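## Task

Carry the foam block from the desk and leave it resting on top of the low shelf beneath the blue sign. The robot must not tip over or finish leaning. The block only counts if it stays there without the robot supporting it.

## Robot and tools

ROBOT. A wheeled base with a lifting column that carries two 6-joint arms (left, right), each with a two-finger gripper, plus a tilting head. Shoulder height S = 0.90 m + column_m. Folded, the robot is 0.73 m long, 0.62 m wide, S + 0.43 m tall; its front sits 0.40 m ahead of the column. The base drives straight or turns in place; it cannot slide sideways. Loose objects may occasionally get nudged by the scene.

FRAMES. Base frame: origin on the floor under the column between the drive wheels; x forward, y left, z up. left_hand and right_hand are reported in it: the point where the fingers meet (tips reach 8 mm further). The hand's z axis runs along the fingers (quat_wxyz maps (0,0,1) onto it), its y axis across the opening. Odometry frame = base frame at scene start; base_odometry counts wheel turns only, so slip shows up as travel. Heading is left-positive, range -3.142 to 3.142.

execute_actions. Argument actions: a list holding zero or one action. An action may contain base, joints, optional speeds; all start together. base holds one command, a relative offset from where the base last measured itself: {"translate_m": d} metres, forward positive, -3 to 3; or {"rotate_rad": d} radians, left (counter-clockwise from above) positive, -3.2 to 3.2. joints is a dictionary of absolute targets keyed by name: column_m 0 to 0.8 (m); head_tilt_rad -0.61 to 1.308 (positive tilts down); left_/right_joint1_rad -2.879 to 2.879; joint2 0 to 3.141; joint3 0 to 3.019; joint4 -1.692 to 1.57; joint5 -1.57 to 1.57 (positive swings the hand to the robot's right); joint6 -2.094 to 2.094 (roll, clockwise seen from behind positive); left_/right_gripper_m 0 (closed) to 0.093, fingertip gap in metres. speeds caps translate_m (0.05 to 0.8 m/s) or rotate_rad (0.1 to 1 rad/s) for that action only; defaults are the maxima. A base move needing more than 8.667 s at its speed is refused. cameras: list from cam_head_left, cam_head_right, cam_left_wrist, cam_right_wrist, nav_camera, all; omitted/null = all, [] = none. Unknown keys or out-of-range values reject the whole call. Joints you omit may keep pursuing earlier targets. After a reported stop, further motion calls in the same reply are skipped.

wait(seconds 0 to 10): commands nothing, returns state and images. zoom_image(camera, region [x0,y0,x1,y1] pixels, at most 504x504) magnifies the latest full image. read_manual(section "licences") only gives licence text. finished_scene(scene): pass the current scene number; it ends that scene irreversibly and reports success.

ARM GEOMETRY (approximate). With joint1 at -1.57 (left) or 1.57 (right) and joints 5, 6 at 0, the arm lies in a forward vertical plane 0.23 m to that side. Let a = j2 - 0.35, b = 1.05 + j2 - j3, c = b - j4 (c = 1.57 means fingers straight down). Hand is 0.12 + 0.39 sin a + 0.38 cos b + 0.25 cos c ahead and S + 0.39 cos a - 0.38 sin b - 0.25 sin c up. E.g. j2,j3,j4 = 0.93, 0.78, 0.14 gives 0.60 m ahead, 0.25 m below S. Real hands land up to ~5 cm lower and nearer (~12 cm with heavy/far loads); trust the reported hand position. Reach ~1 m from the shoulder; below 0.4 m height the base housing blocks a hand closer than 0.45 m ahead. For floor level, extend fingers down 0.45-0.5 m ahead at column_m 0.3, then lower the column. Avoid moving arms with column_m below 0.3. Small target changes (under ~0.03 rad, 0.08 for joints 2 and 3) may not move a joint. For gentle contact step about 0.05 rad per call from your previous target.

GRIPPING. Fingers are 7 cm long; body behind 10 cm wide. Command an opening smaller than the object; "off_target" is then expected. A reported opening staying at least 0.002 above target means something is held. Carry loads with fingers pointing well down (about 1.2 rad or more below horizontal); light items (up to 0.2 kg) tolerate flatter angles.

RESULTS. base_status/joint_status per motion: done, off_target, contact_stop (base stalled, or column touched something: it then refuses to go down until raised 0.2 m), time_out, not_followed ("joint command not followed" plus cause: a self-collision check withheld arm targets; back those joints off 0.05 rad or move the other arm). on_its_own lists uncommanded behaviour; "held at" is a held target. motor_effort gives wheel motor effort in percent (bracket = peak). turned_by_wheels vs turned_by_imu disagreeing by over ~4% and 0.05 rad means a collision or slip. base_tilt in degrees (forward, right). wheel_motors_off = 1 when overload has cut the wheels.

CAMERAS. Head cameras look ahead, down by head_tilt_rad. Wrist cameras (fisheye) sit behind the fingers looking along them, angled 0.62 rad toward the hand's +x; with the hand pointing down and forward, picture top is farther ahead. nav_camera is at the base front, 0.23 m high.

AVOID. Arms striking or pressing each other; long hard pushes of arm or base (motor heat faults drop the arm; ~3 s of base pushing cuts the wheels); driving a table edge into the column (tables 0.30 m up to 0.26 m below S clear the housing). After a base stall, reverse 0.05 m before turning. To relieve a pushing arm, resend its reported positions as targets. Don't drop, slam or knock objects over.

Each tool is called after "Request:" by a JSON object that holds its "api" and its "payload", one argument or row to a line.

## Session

Request:
{"api": "execute_actions", "payload": {
  "actions": []
}}

Scene clock: 0.00 s.
base_odometry: x=+0.000 y=+0.000 heading=+0.000 (m, m, rad; odometry frame)
turned_by_wheels: +0.000 (rad since the last result)
turned_by_imu: +0.000 (rad since the last result)
base_tilt: forward=-0.3 right=+0.4 (deg)
base_status: not commanded
joint_positions: column_m=+0.555 head_tilt_rad=+0.868 left_joint1_rad=-1.588 left_joint2_rad=+0.885 left_joint3_rad=+0.444 left_joint4_rad=-0.951 left_joint5_rad=+0.043 left_joint6_rad=+0.071 left_gripper_m=+0.095 right_joint1_rad=+1.573 right_joint2_rad=+0.891 right_joint3_rad=+0.387 right_joint4_rad=-0.981 right_joint5_rad=+0.024 right_joint6_rad=+0.003 right_gripper_m=+0.095
joint_status: not commanded
wheel_motors_off: 0
motor_effort: left_wheel=+1 right_wheel=+4 (%)
left_hand: x=+0.1650 y=+0.2135 z=+1.2484 quat_wxyz=(+0.420, -0.030, -0.906, +0.039) (m; base frame)
right_hand: x=+0.1293 y=-0.2293 z=+1.2638 quat_wxyz=(+0.463, +0.005, -0.887, +0.011) (m; base frame)
pictures: cam_head_left, cam_head_right, cam_left_wrist, cam_right_wrist, nav_camera
camera_calibration (this result's frames):
cam_head_left: T_world_to_cam=[[0.07901, -0.995869, -0.0447505, 0.114001], [-0.788741, -0.0349984, -0.613728, 0.997493], [0.609627, 0.0837872, -0.788248, 1.11037], [0, 0, 0, 1]] pos_world=[0.100843, 0.055406, 1.49254]
cam_head_right: T_world_to_cam=[[0.0684209, -0.996641, -0.04501, 0.0147904], [-0.787866, -0.0263009, -0.615285, 0.998623], [0.612034, 0.0775601, -0.787019, 1.10031], [0, 0, 0, 1]] pos_world=[0.112345, -0.0443345, 1.48106]
cam_left_wrist: T_world_to_cam=[[-0.0387681, -0.995589, 0.0854359, 0.112972], [-0.0719747, 0.0880603, 0.993511, -1.2419], [-0.996653, 0.0323674, -0.0750711, 0.379842], [0, 0, 0, 1]] pos_world=[0.293565, 0.209541, 1.25271]
cam_right_wrist: T_world_to_cam=[[0.0170653, -0.999828, 0.00727206, -0.242168], [-0.000548896, 0.00726375, 0.999973, -1.25643], [-0.999854, -0.0170688, -0.000424844, 0.249436], [0, 0, 0, 1]] pos_world=[0.252842, -0.228743, 1.25827]
Images, in order (width x height): cam_head_left 896x504, cam_head_right 896x504, cam_left_wrist 616x616, cam_right_wrist 616x616, nav_camera 896x504.

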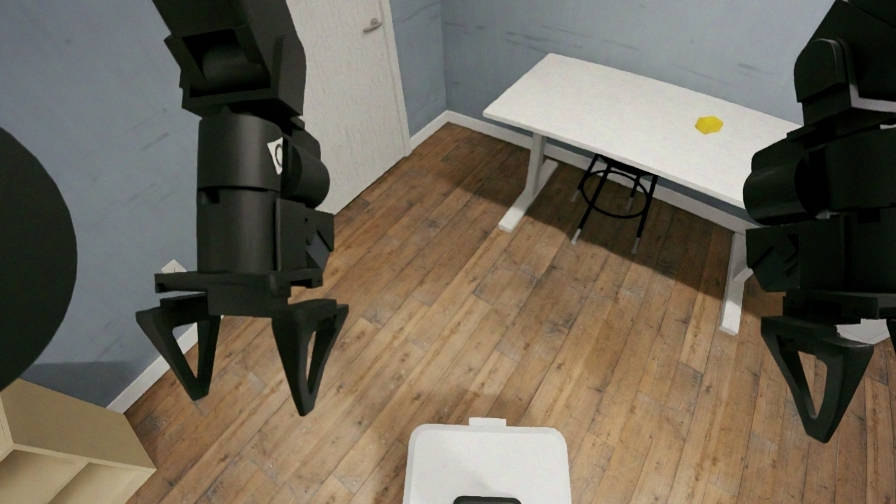

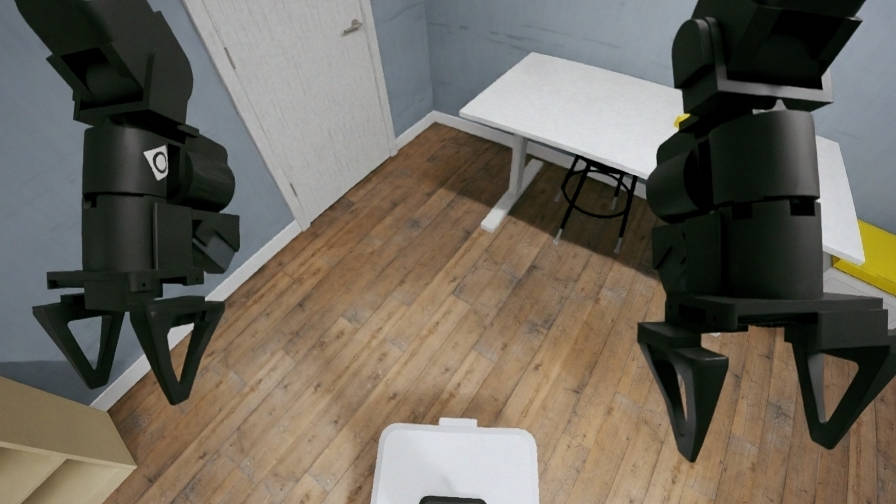

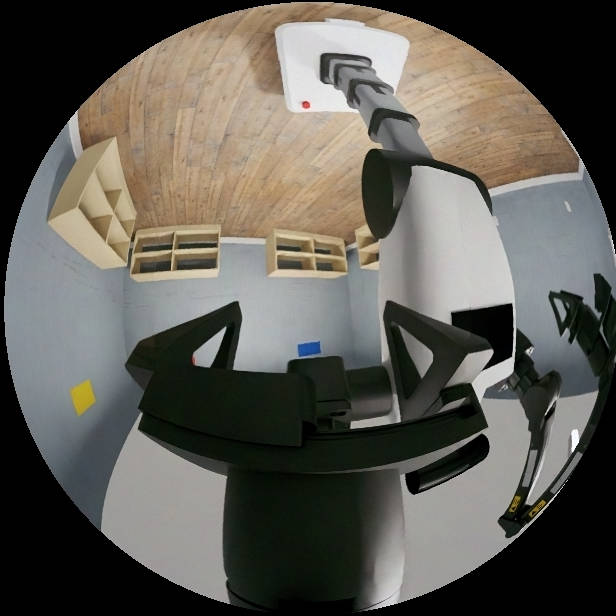

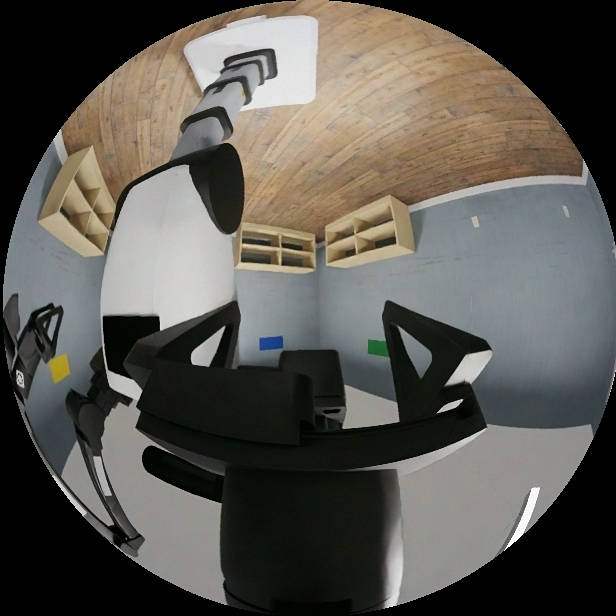

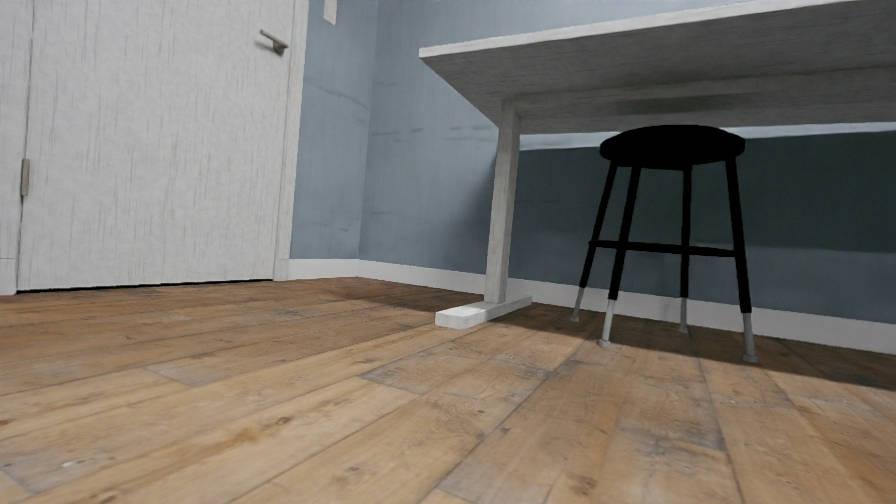

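Request:
{"api": "execute_actions", "payload": {
  "actions": [
    {"base":{"rotate_rad":-0.73},"joints":{"column_m":0.47,"left_joint1_rad":-1.57,"left_joint2_rad":1.765,"left_joint3_rad":1.98,"left_joint4_rad":-0.76,"left_joint5_rad":0,"left_joint6_rad":0}}
  ],
  "cameras": ["cam_head_left"]
}}

Request:
{"api": "execute_actions", "payload": {
  "actions": [
    {"base":{"translate_m":0.8}}
  ],
  "cameras": ["cam_head_left","cam_left_wrist"]
}}

Scene clock: 15.80 s.
base_odometry: x=+0.000 y=+0.000 heading=-0.729 (m, m, rad; odometry frame)
turned_by_wheels: -0.729 (rad since the last result)
turned_by_imu: -0.721 (rad since the last result)
base_tilt: forward=-0.4 right=+0.5 (deg)
base_status: done
joint_positions: column_m=+0.470 head_tilt_rad=+0.868 left_joint1_rad=-1.577 left_joint2_rad=+1.765 left_joint3_rad=+1.968 left_joint4_rad=-0.763 left_joint5_rad=+0.002 left_joint6_rad=+0.008 left_gripper_m=+0.095 right_joint1_rad=+1.573 right_joint2_rad=+0.891 right_joint3_rad=+0.387 right_joint4_rad=-0.981 right_joint5_rad=+0.024 right_joint6_rad=+0.003 right_gripper_m=+0.095
joint_status: all done
wheel_motors_off: 0
motor_effort: left_wheel=+3(24) right_wheel=-6(49) (%)
left_hand: x=+0.7490 y=+0.2199 z=+0.8995 quat_wxyz=(+0.018, -0.006, -1.000, +0.003) (m; base frame)
right_hand: x=+0.1293 y=-0.2293 z=+1.1789 quat_wxyz=(+0.463, +0.005, -0.887, +0.011) (m; base frame)
pictures: cam_head_left
camera_calibration (this result's frames):
cam_head_left: T_world_to_cam=[[0.07901, -0.995869, -0.0447505, 0.110205], [-0.788741, -0.0349984, -0.613728, 0.945429], [0.609627, 0.0837872, -0.788248, 1.0435], [0, 0, 0, 1]] pos_world=[0.100843, 0.055406, 1.40771]
Images, in order (width x height): cam_head_left 896x504.

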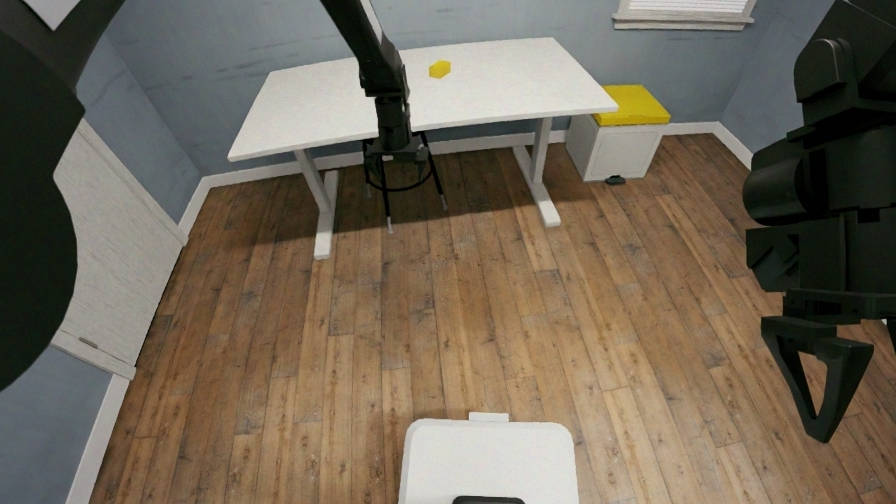

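Scene clock: 18.83 s.
base_odometry: x=+0.597 y=-0.533 heading=-0.729 (m, m, rad; odometry frame)
turned_by_wheels: +0.000 (rad since the last result)
turned_by_imu: -0.003 (rad since the last result)
base_tilt: forward=-0.3 right=+0.6 (deg)
base_status: done
joint_positions: column_m=+0.470 head_tilt_rad=+0.868 left_joint1_rad=-1.576 left_joint2_rad=+1.765 left_joint3_rad=+1.968 left_joint4_rad=-0.763 left_joint5_rad=+0.002 left_joint6_rad=+0.008 left_gripper_m=+0.095 right_joint1_rad=+1.573 right_joint2_rad=+0.891 right_joint3_rad=+0.389 right_joint4_rad=-0.981 right_joint5_rad=+0.024 right_joint6_rad=+0.003 right_gripper_m=+0.095
joint_status: not commanded
wheel_motors_off: 0
motor_effort: left_wheel=-1(48) right_wheel=+0(46) (%)
left_hand: x=+0.7493 y=+0.2202 z=+0.8996 quat_wxyz=(+0.018, -0.006, -1.000, +0.003) (m; base frame)
right_hand: x=+0.1301 y=-0.2293 z=+1.1787 quat_wxyz=(+0.462, +0.005, -0.887, +0.011) (m; base frame)
pictures: cam_head_left, cam_left_wrist
camera_calibration (this result's frames):
cam_head_left: T_world_to_cam=[[0.07901, -0.995869, -0.0447505, 0.110205], [-0.788741, -0.0349984, -0.613728, 0.945429], [0.609627, 0.0837872, -0.788248, 1.0435], [0, 0, 0, 1]] pos_world=[0.100843, 0.055406, 1.40771]
cam_left_wrist: T_world_to_cam=[[-0.0142516, -0.999813, -0.0130818, 0.243348], [-0.786533, 0.00313137, 0.61754, 0.0383462], [-0.617384, 0.0190902, -0.78643, 1.29444], [0, 0, 0, 1]] pos_world=[0.832796, 0.218471, 0.997491]
Images, in order (width x height): cam_head_left 896x504, cam_left_wrist 616x616.

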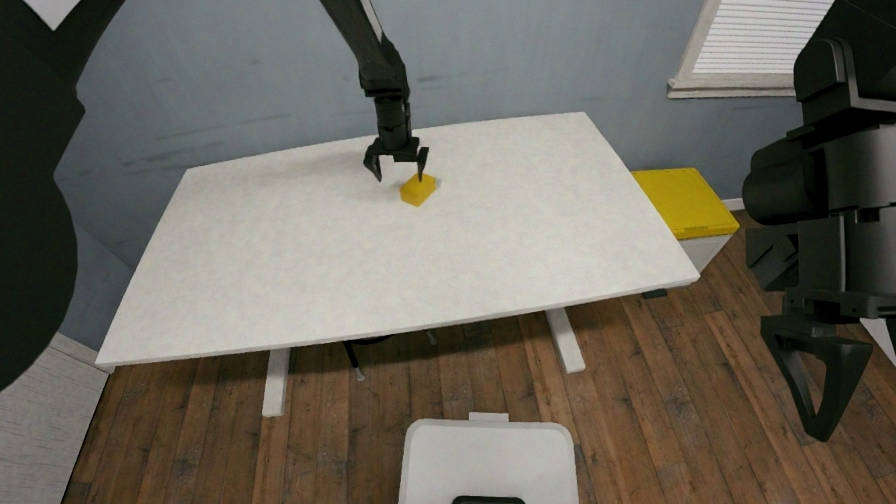

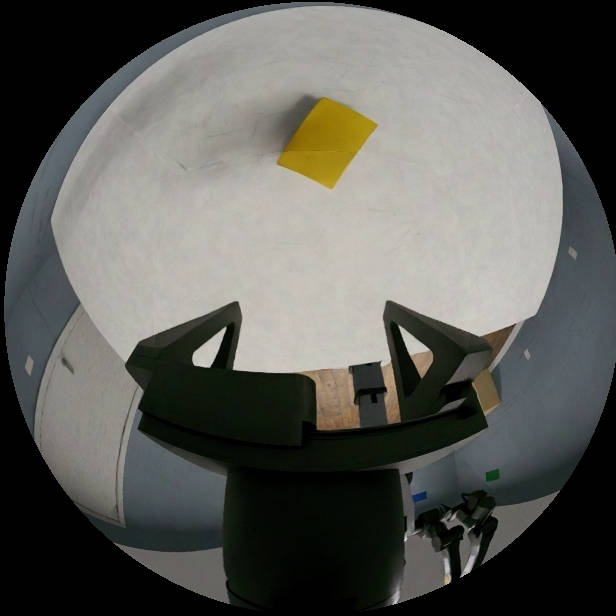

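Request:
{"api": "execute_actions", "payload": {
  "actions": [
    {"base":{"translate_m":0.105},"joints":{"column_m":0.4,"left_joint1_rad":-1.6,"left_joint6_rad":0.53}}
  ],
  "cameras": ["cam_left_wrist"]
}}

Scene clock: 24.30 s.
base_odometry: x=+0.675 y=-0.603 heading=-0.729 (m, m, rad; odometry frame)
turned_by_wheels: +0.000 (rad since the last result)
turned_by_imu: -0.001 (rad since the last result)
base_tilt: forward=-0.4 right=+0.5 (deg)
base_status: done
joint_positions: column_m=+0.400 head_tilt_rad=+0.868 left_joint1_rad=-1.596 left_joint2_rad=+1.765 left_joint3_rad=+1.968 left_joint4_rad=-0.763 left_joint5_rad=+0.002 left_joint6_rad=+0.521 left_gripper_m=+0.095 right_joint1_rad=+1.573 right_joint2_rad=+0.891 right_joint3_rad=+0.389 right_joint4_rad=-0.981 right_joint5_rad=+0.024 right_joint6_rad=+0.003 right_gripper_m=+0.095
joint_status: all done
wheel_motors_off: 0
motor_effort: left_wheel=+1(27) right_wheel=+0(35) (%)
left_hand: x=+0.7492 y=+0.2058 z=+0.8298 quat_wxyz=(+0.014, -0.263, -0.964, +0.016) (m; base frame)
right_hand: x=+0.1302 y=-0.2293 z=+1.1087 quat_wxyz=(+0.462, +0.005, -0.887, +0.011) (m; base frame)
pictures: cam_left_wrist
camera_calibration (this result's frames):
cam_left_wrist: T_world_to_cam=[[-0.510647, -0.859605, 0.0178435, 0.54537], [-0.679508, 0.416202, 0.60419, -0.0726228], [-0.526791, 0.296403, -0.796641, 1.12335], [0, 0, 0, 1]] pos_world=[0.820913, 0.166065, 0.929051]
Images, in order (width x height): cam_left_wrist 616x616.

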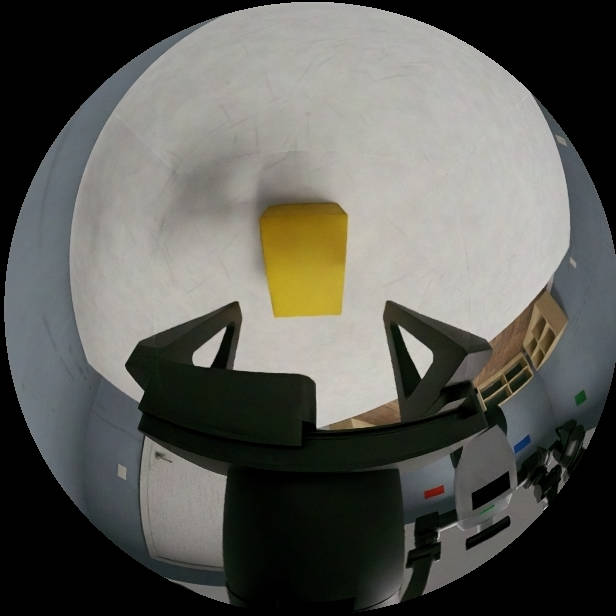

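Request:
{"api": "execute_actions", "payload": {
  "actions": [
    {"base":{"translate_m":0.01},"joints":{"column_m":0.33}}
  ],
  "cameras": []
}}

Request:
{"api": "execute_actions", "payload": {
  "actions": [
    {"joints":{"left_gripper_m":0.04}}
  ],
  "cameras": ["cam_left_wrist"]
}}

Request:
{"api": "execute_actions", "payload": {
  "actions": [
    {"base":{"translate_m":-0.4},"joints":{"left_joint2_rad":1.5,"left_joint3_rad":1.85,"head_tilt_rad":0.35}}
  ],
  "cameras": []
}}

Request:
{"api": "execute_actions", "payload": {
  "actions": [
    {"base":{"rotate_rad":-2.6},"joints":{"left_joint3_rad":1.72,"left_joint6_rad":0,"left_joint1_rad":-1.57}}
  ],
  "cameras": ["cam_head_left","nav_camera"]
}}

Scene clock: 34.60 s.
base_odometry: x=+0.682 y=-0.610 heading=-0.729 (m, m, rad; odometry frame)
turned_by_wheels: +0.000 (rad since the last result)
turned_by_imu: -0.001 (rad since the last result)
base_tilt: forward=-0.3 right=+0.5 (deg)
base_status: done
joint_positions: column_m=+0.330 head_tilt_rad=+0.868 left_joint1_rad=-1.596 left_joint2_rad=+1.765 left_joint3_rad=+1.968 left_joint4_rad=-0.763 left_joint5_rad=+0.002 left_joint6_rad=+0.521 left_gripper_m=+0.095 right_joint1_rad=+1.573 right_joint2_rad=+0.890 right_joint3_rad=+0.389 right_joint4_rad=-0.981 right_joint5_rad=+0.024 right_joint6_rad=+0.003 right_gripper_m=+0.095
joint_status: all done
wheel_motors_off: 0
motor_effort: left_wheel=-1(29) right_wheel=+1(30) (%)
left_hand: x=+0.7492 y=+0.2058 z=+0.7598 quat_wxyz=(+0.014, -0.263, -0.964, +0.016) (m; base frame)
right_hand: x=+0.1303 y=-0.2293 z=+1.0387 quat_wxyz=(+0.461, +0.005, -0.887, +0.011) (m; base frame)
pictures: none
No camera images: the call's "cameras" was empty. Leave "cameras" out to get every camera's image.

Scene clock: 35.20 s.
base_odometry: x=+0.682 y=-0.610 heading=-0.729 (m, m, rad; odometry frame)
turned_by_wheels: +0.000 (rad since the last result)
turned_by_imu: +0.000 (rad since the last result)
base_tilt: forward=-0.4 right=+0.5 (deg)
base_status: not commanded
joint_positions: column_m=+0.330 head_tilt_rad=+0.868 left_joint1_rad=-1.596 left_joint2_rad=+1.765 left_joint3_rad=+1.968 left_joint4_rad=-0.763 left_joint5_rad=+0.001 left_joint6_rad=+0.521 left_gripper_m=+0.058 right_joint1_rad=+1.573 right_joint2_rad=+0.890 right_joint3_rad=+0.389 right_joint4_rad=-0.981 right_joint5_rad=+0.024 right_joint6_rad=+0.003 right_gripper_m=+0.095
joint_status: left_gripper_m off_target (ended at +0.058, target +0.040)
wheel_motors_off: 0
motor_effort: left_wheel=+1(0) right_wheel=+0(0) (%)
left_hand: x=+0.7492 y=+0.2058 z=+0.7598 quat_wxyz=(+0.014, -0.264, -0.964, +0.016) (m; base frame)
right_hand: x=+0.1303 y=-0.2293 z=+1.0387 quat_wxyz=(+0.461, +0.005, -0.887, +0.011) (m; base frame)
pictures: cam_left_wrist
camera_calibration (this result's frames):
cam_left_wrist: T_world_to_cam=[[-0.510986, -0.85941, 0.0175205, 0.547135], [-0.679352, 0.416248, 0.604334, -0.0305913], [-0.526663, 0.296903, -0.796539, 1.06729], [0, 0, 0, 1]] pos_world=[0.820897, 0.166066, 0.859036]
Images, in order (width x height): cam_left_wrist 616x616.

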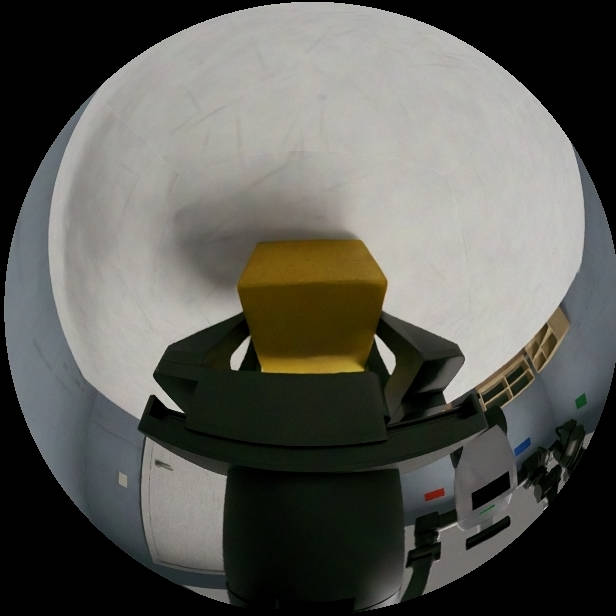

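Scene clock: 37.47 s.
base_odometry: x=+0.384 y=-0.343 heading=-0.727 (m, m, rad; odometry frame)
turned_by_wheels: +0.002 (rad since the last result)
turned_by_imu: +0.002 (rad since the last result)
base_tilt: forward=-0.3 right=+0.5 (deg)
base_status: done
joint_positions: column_m=+0.330 head_tilt_rad=+0.369 left_joint1_rad=-1.596 left_joint2_rad=+1.482 left_joint3_rad=+1.845 left_joint4_rad=-0.763 left_joint5_rad=+0.001 left_joint6_rad=+0.521 left_gripper_m=+0.058 right_joint1_rad=+1.573 right_joint2_rad=+0.889 right_joint3_rad=+0.385 right_joint4_rad=-0.981 right_joint5_rad=+0.024 right_joint6_rad=+0.003 right_gripper_m=+0.095
joint_status: all done
wheel_motors_off: 0
motor_effort: left_wheel=+0(35) right_wheel=-1(42) (%)
left_hand: x=+0.7988 y=+0.2084 z=+0.9088 quat_wxyz=(-0.063, -0.262, -0.963, -0.004) (m; base frame)
right_hand: x=+0.1283 y=-0.2293 z=+1.0395 quat_wxyz=(+0.463, +0.005, -0.886, +0.011) (m; base frame)
pictures: none
No camera images: the call's "cameras" was empty. Leave "cameras" out to get every camera's image.

Scene clock: 41.73 s.
base_odometry: x=+0.384 y=-0.343 heading=+2.957 (m, m, rad; odometry frame)
turned_by_wheels: -2.599 (rad since the last result)
turned_by_imu: -2.578 (rad since the last result)
base_tilt: forward=-0.3 right=+0.7 (deg)
base_status: done
joint_positions: column_m=+0.330 head_tilt_rad=+0.369 left_joint1_rad=-1.571 left_joint2_rad=+1.500 left_joint3_rad=+1.711 left_joint4_rad=-0.763 left_joint5_rad=+0.001 left_joint6_rad=+0.009 left_gripper_m=+0.058 right_joint1_rad=+1.573 right_joint2_rad=+0.889 right_joint3_rad=+0.385 right_joint4_rad=-0.981 right_joint5_rad=+0.024 right_joint6_rad=+0.003 right_gripper_m=+0.095
joint_status: all done
wheel_motors_off: 0
motor_effort: left_wheel=+4(44) right_wheel=-5(50) (%)
left_hand: x=+0.7248 y=+0.2243 z=+0.8588 quat_wxyz=(+0.014, -0.004, -1.000, +0.001) (m; base frame)
right_hand: x=+0.1287 y=-0.2293 z=+1.0393 quat_wxyz=(+0.463, +0.005, -0.887, +0.011) (m; base frame)
pictures: cam_head_left, nav_camera
camera_calibration (this result's frames):
cam_head_left: T_world_to_cam=[[0.0907909, -0.995869, -0.00148035, 0.0464038], [-0.398832, -0.0349984, -0.916356, 1.23829], [0.912519, 0.0837872, -0.400362, 0.407514], [0, 0, 0, 1]] pos_world=[0.117794, 0.055406, 1.29794]
Images, in order (width x height): cam_head_left 896x504, nav_camera 896x504.

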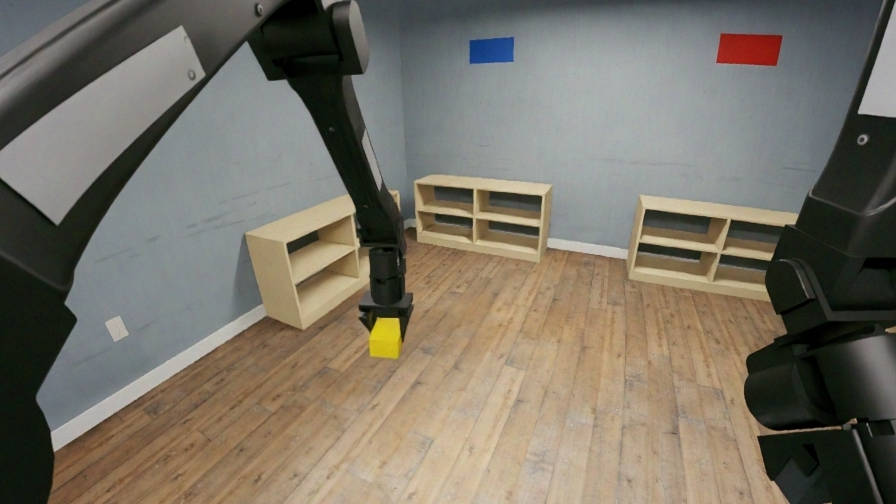

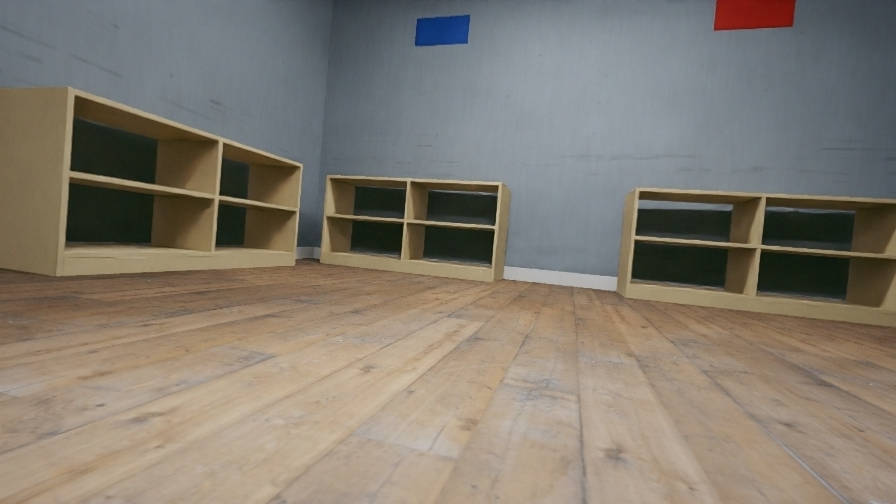

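Request:
{"api": "execute_actions", "payload": {
  "actions": [
    {"base":{"rotate_rad":-0.165}}
  ],
  "cameras": []
}}

Request:
{"api": "execute_actions", "payload": {
  "actions": [
    {"base":{"translate_m":2.32},"joints":{"column_m":0.18,"head_tilt_rad":0.85}}
  ],
  "cameras": ["cam_head_left","cam_left_wrist"]
}}

Scene clock: 52.27 s.
base_odometry: x=+0.384 y=-0.343 heading=+2.793 (m, m, rad; odometry frame)
turned_by_wheels: -0.164 (rad since the last result)
turned_by_imu: -0.164 (rad since the last result)
base_tilt: forward=-0.3 right=+0.5 (deg)
base_status: done
joint_positions: column_m=+0.330 head_tilt_rad=+0.369 left_joint1_rad=-1.573 left_joint2_rad=+1.500 left_joint3_rad=+1.711 left_joint4_rad=-0.763 left_joint5_rad=+0.001 left_joint6_rad=+0.009 left_gripper_m=+0.058 right_joint1_rad=+1.573 right_joint2_rad=+0.889 right_joint3_rad=+0.385 right_joint4_rad=-0.981 right_joint5_rad=+0.024 right_joint6_rad=+0.003 right_gripper_m=+0.095
joint_status: not commanded
wheel_motors_off: 0
motor_effort: left_wheel=+4(23) right_wheel=-6(29) (%)
left_hand: x=+0.7248 y=+0.2230 z=+0.8588 quat_wxyz=(+0.014, -0.005, -1.000, +0.002) (m; base frame)
right_hand: x=+0.1287 y=-0.2293 z=+1.0393 quat_wxyz=(+0.463, +0.005, -0.887, +0.011) (m; base frame)
pictures: none
No camera images: the call's "cameras" was empty. Leave "cameras" out to get every camera's image.

Scene clock: 57.23 s.
base_odometry: x=-1.796 y=+0.450 heading=+2.793 (m, m, rad; odometry frame)
turned_by_wheels: +0.000 (rad since the last result)
turned_by_imu: -0.007 (rad since the last result)
base_tilt: forward=-0.4 right=+0.4 (deg)
base_status: done
joint_positions: column_m=+0.180 head_tilt_rad=+0.852 left_joint1_rad=-1.573 left_joint2_rad=+1.500 left_joint3_rad=+1.711 left_joint4_rad=-0.763 left_joint5_rad=+0.001 left_joint6_rad=+0.009 left_gripper_m=+0.058 right_joint1_rad=+1.573 right_joint2_rad=+0.889 right_joint3_rad=+0.387 right_joint4_rad=-0.981 right_joint5_rad=+0.024 right_joint6_rad=+0.003 right_gripper_m=+0.095
joint_status: all done
wheel_motors_off: 0
motor_effort: left_wheel=-1(44) right_wheel=+1(48) (%)
left_hand: x=+0.7248 y=+0.2230 z=+0.7088 quat_wxyz=(+0.014, -0.005, -1.000, +0.002) (m; base frame)
right_hand: x=+0.1295 y=-0.2293 z=+0.8890 quat_wxyz=(+0.462, +0.005, -0.887, +0.011) (m; base frame)
pictures: cam_head_left, cam_left_wrist
camera_calibration (this result's frames):
cam_head_left: T_world_to_cam=[[0.079713, -0.995869, -0.043486, 0.0957177], [-0.778863, -0.0349984, -0.626217, 0.781516], [0.622108, 0.0837872, -0.778435, 0.802844], [0, 0, 0, 1]] pos_world=[0.101608, 0.055406, 1.11852]
cam_left_wrist: T_world_to_cam=[[-0.0127916, -0.999782, -0.0165128, 0.244678], [-0.791225, 0.0000230185, 0.611525, 0.145294], [-0.611391, 0.0208877, -0.791053, 1.12767], [0, 0, 0, 1]] pos_world=[0.80754, 0.221067, 0.80724]
Images, in order (width x height): cam_head_left 896x504, cam_left_wrist 616x616.

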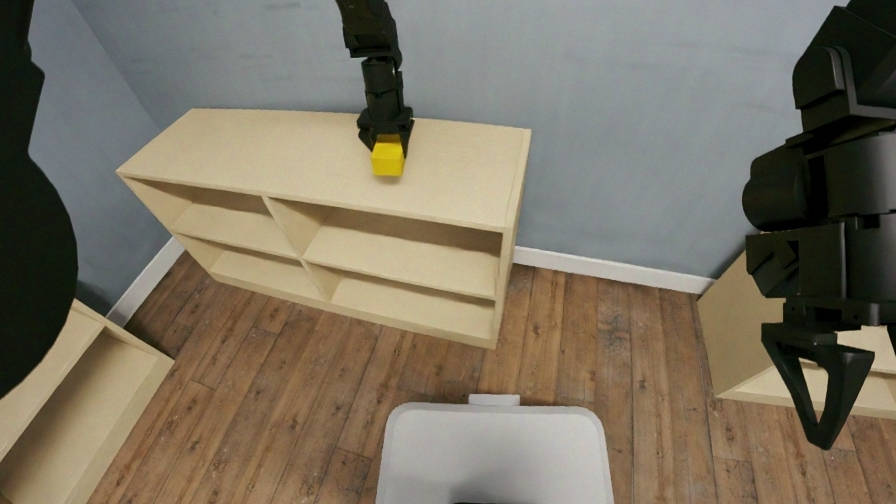

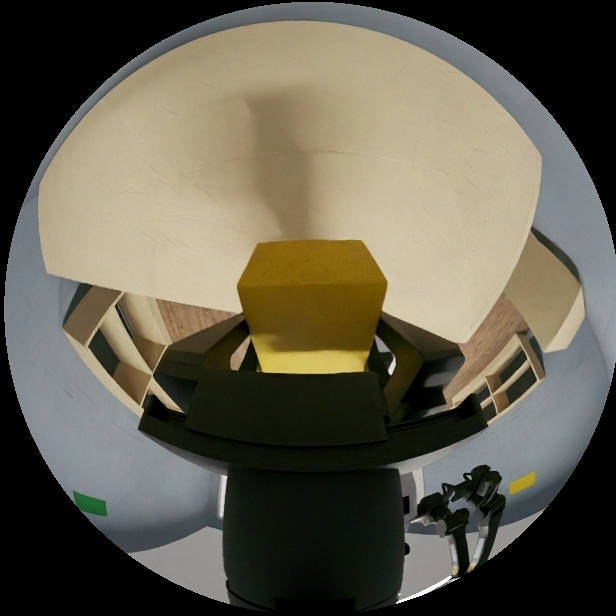

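Request:
{"api": "execute_actions", "payload": {
  "actions": [
    {"base":{"translate_m":0.07},"joints":{"column_m":0.112}}
  ],
  "cameras": ["cam_left_wrist"]
}}

Scene clock: 61.87 s.
base_odometry: x=-1.862 y=+0.474 heading=+2.793 (m, m, rad; odometry frame)
turned_by_wheels: +0.000 (rad since the last result)
turned_by_imu: -0.001 (rad since the last result)
base_tilt: forward=-0.3 right=+0.7 (deg)
base_status: done
joint_positions: column_m=+0.112 head_tilt_rad=+0.852 left_joint1_rad=-1.573 left_joint2_rad=+1.487 left_joint3_rad=+1.711 left_joint4_rad=-0.767 left_joint5_rad=+0.002 left_joint6_rad=+0.009 left_gripper_m=+0.058 right_joint1_rad=+1.573 right_joint2_rad=+0.889 right_joint3_rad=+0.388 right_joint4_rad=-0.981 right_joint5_rad=+0.024 right_joint6_rad=+0.003 right_gripper_m=+0.095
joint_status: all done
wheel_motors_off: 0
motor_effort: left_wheel=+0(29) right_wheel=+1(35) (%)
left_hand: x=+0.7286 y=+0.2229 z=+0.6488 quat_wxyz=(+0.010, -0.005, -1.000, +0.002) (m; base frame)
right_hand: x=+0.1304 y=-0.2293 z=+0.8207 quat_wxyz=(+0.461, +0.005, -0.887, +0.011) (m; base frame)
pictures: cam_left_wrist
camera_calibration (this result's frames):
cam_left_wrist: T_world_to_cam=[[-0.0126167, -0.999795, -0.0158532, 0.243064], [-0.79656, 0.0004659, 0.60456, 0.193262], [-0.604428, 0.0202556, -0.796402, 1.08114], [0, 0, 0, 1]] pos_world=[0.810482, 0.221025, 0.748036]
Images, in order (width x height): cam_left_wrist 616x616.

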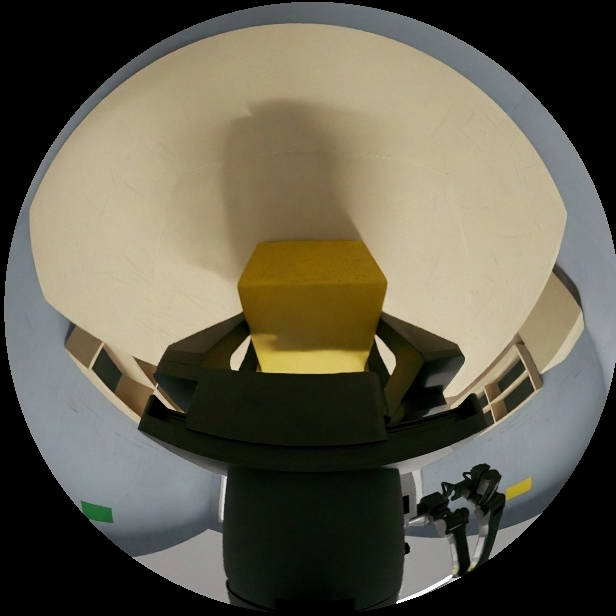

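Request:
{"api": "execute_actions", "payload": {
  "actions": [
    {"joints":{"left_gripper_m":0.093}}
  ],
  "cameras": []
}}

Request:
{"api": "execute_actions", "payload": {
  "actions": [
    {"joints":{"column_m":0.18}}
  ],
  "cameras": ["cam_head_right"]
}}

Scene clock: 70.47 s.
base_odometry: x=-1.862 y=+0.474 heading=+2.793 (m, m, rad; odometry frame)
turned_by_wheels: +0.000 (rad since the last result)
turned_by_imu: -0.001 (rad since the last result)
base_tilt: forward=-0.2 right=+0.6 (deg)
base_status: not commanded
joint_positions: column_m=+0.112 head_tilt_rad=+0.852 left_joint1_rad=-1.573 left_joint2_rad=+1.488 left_joint3_rad=+1.711 left_joint4_rad=-0.767 left_joint5_rad=+0.002 left_joint6_rad=+0.009 left_gripper_m=+0.093 right_joint1_rad=+1.573 right_joint2_rad=+0.889 right_joint3_rad=+0.388 right_joint4_rad=-0.981 right_joint5_rad=+0.024 right_joint6_rad=+0.003 right_gripper_m=+0.095
joint_status: all done
wheel_motors_off: 0
motor_effort: left_wheel=-2(2) right_wheel=+0(1) (%)
left_hand: x=+0.7284 y=+0.2230 z=+0.6484 quat_wxyz=(+0.010, -0.005, -1.000, +0.002) (m; base frame)
right_hand: x=+0.1304 y=-0.2293 z=+0.8207 quat_wxyz=(+0.461, +0.005, -0.887, +0.011) (m; base frame)
pictures: none
No camera images: the call's "cameras" was empty. Leave "cameras" out to get every camera's image.

Scene clock: 71.93 s.
base_odometry: x=-1.862 y=+0.474 heading=+2.793 (m, m, rad; odometry frame)
turned_by_wheels: +0.000 (rad since the last result)
turned_by_imu: +0.000 (rad since the last result)
base_tilt: forward=-0.3 right=+0.5 (deg)
base_status: not commanded
joint_positions: column_m=+0.180 head_tilt_rad=+0.852 left_joint1_rad=-1.573 left_joint2_rad=+1.488 left_joint3_rad=+1.711 left_joint4_rad=-0.767 left_joint5_rad=+0.002 left_joint6_rad=+0.009 left_gripper_m=+0.093 right_joint1_rad=+1.573 right_joint2_rad=+0.889 right_joint3_rad=+0.388 right_joint4_rad=-0.981 right_joint5_rad=+0.024 right_joint6_rad=+0.003 right_gripper_m=+0.095
joint_status: all done
wheel_motors_off: 0
motor_effort: left_wheel=+1(0) right_wheel=+1(1) (%)
left_hand: x=+0.7284 y=+0.2230 z=+0.7162 quat_wxyz=(+0.010, -0.005, -1.000, +0.002) (m; base frame)
right_hand: x=+0.1304 y=-0.2293 z=+0.8886 quat_wxyz=(+0.461, +0.005, -0.887, +0.011) (m; base frame)
pictures: cam_head_right
camera_calibration (this result's frames):
cam_head_right: T_world_to_cam=[[0.0691239, -0.996641, -0.0439227, -0.00339192], [-0.778041, -0.0263009, -0.627663, 0.781821], [0.624399, 0.0775601, -0.777245, 0.793146], [0, 0, 0, 1]] pos_world=[0.113283, -0.0443345, 1.10704]
Images, in order (width x height): cam_head_right 896x504.

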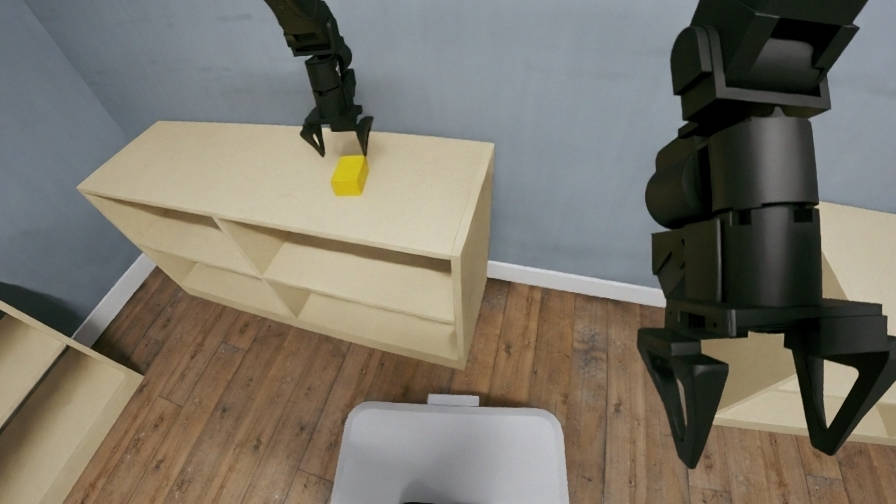

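Request:
{"api": "finished_scene", "payload": {
  "scene": 2
}}

The scene is finished: the task was done.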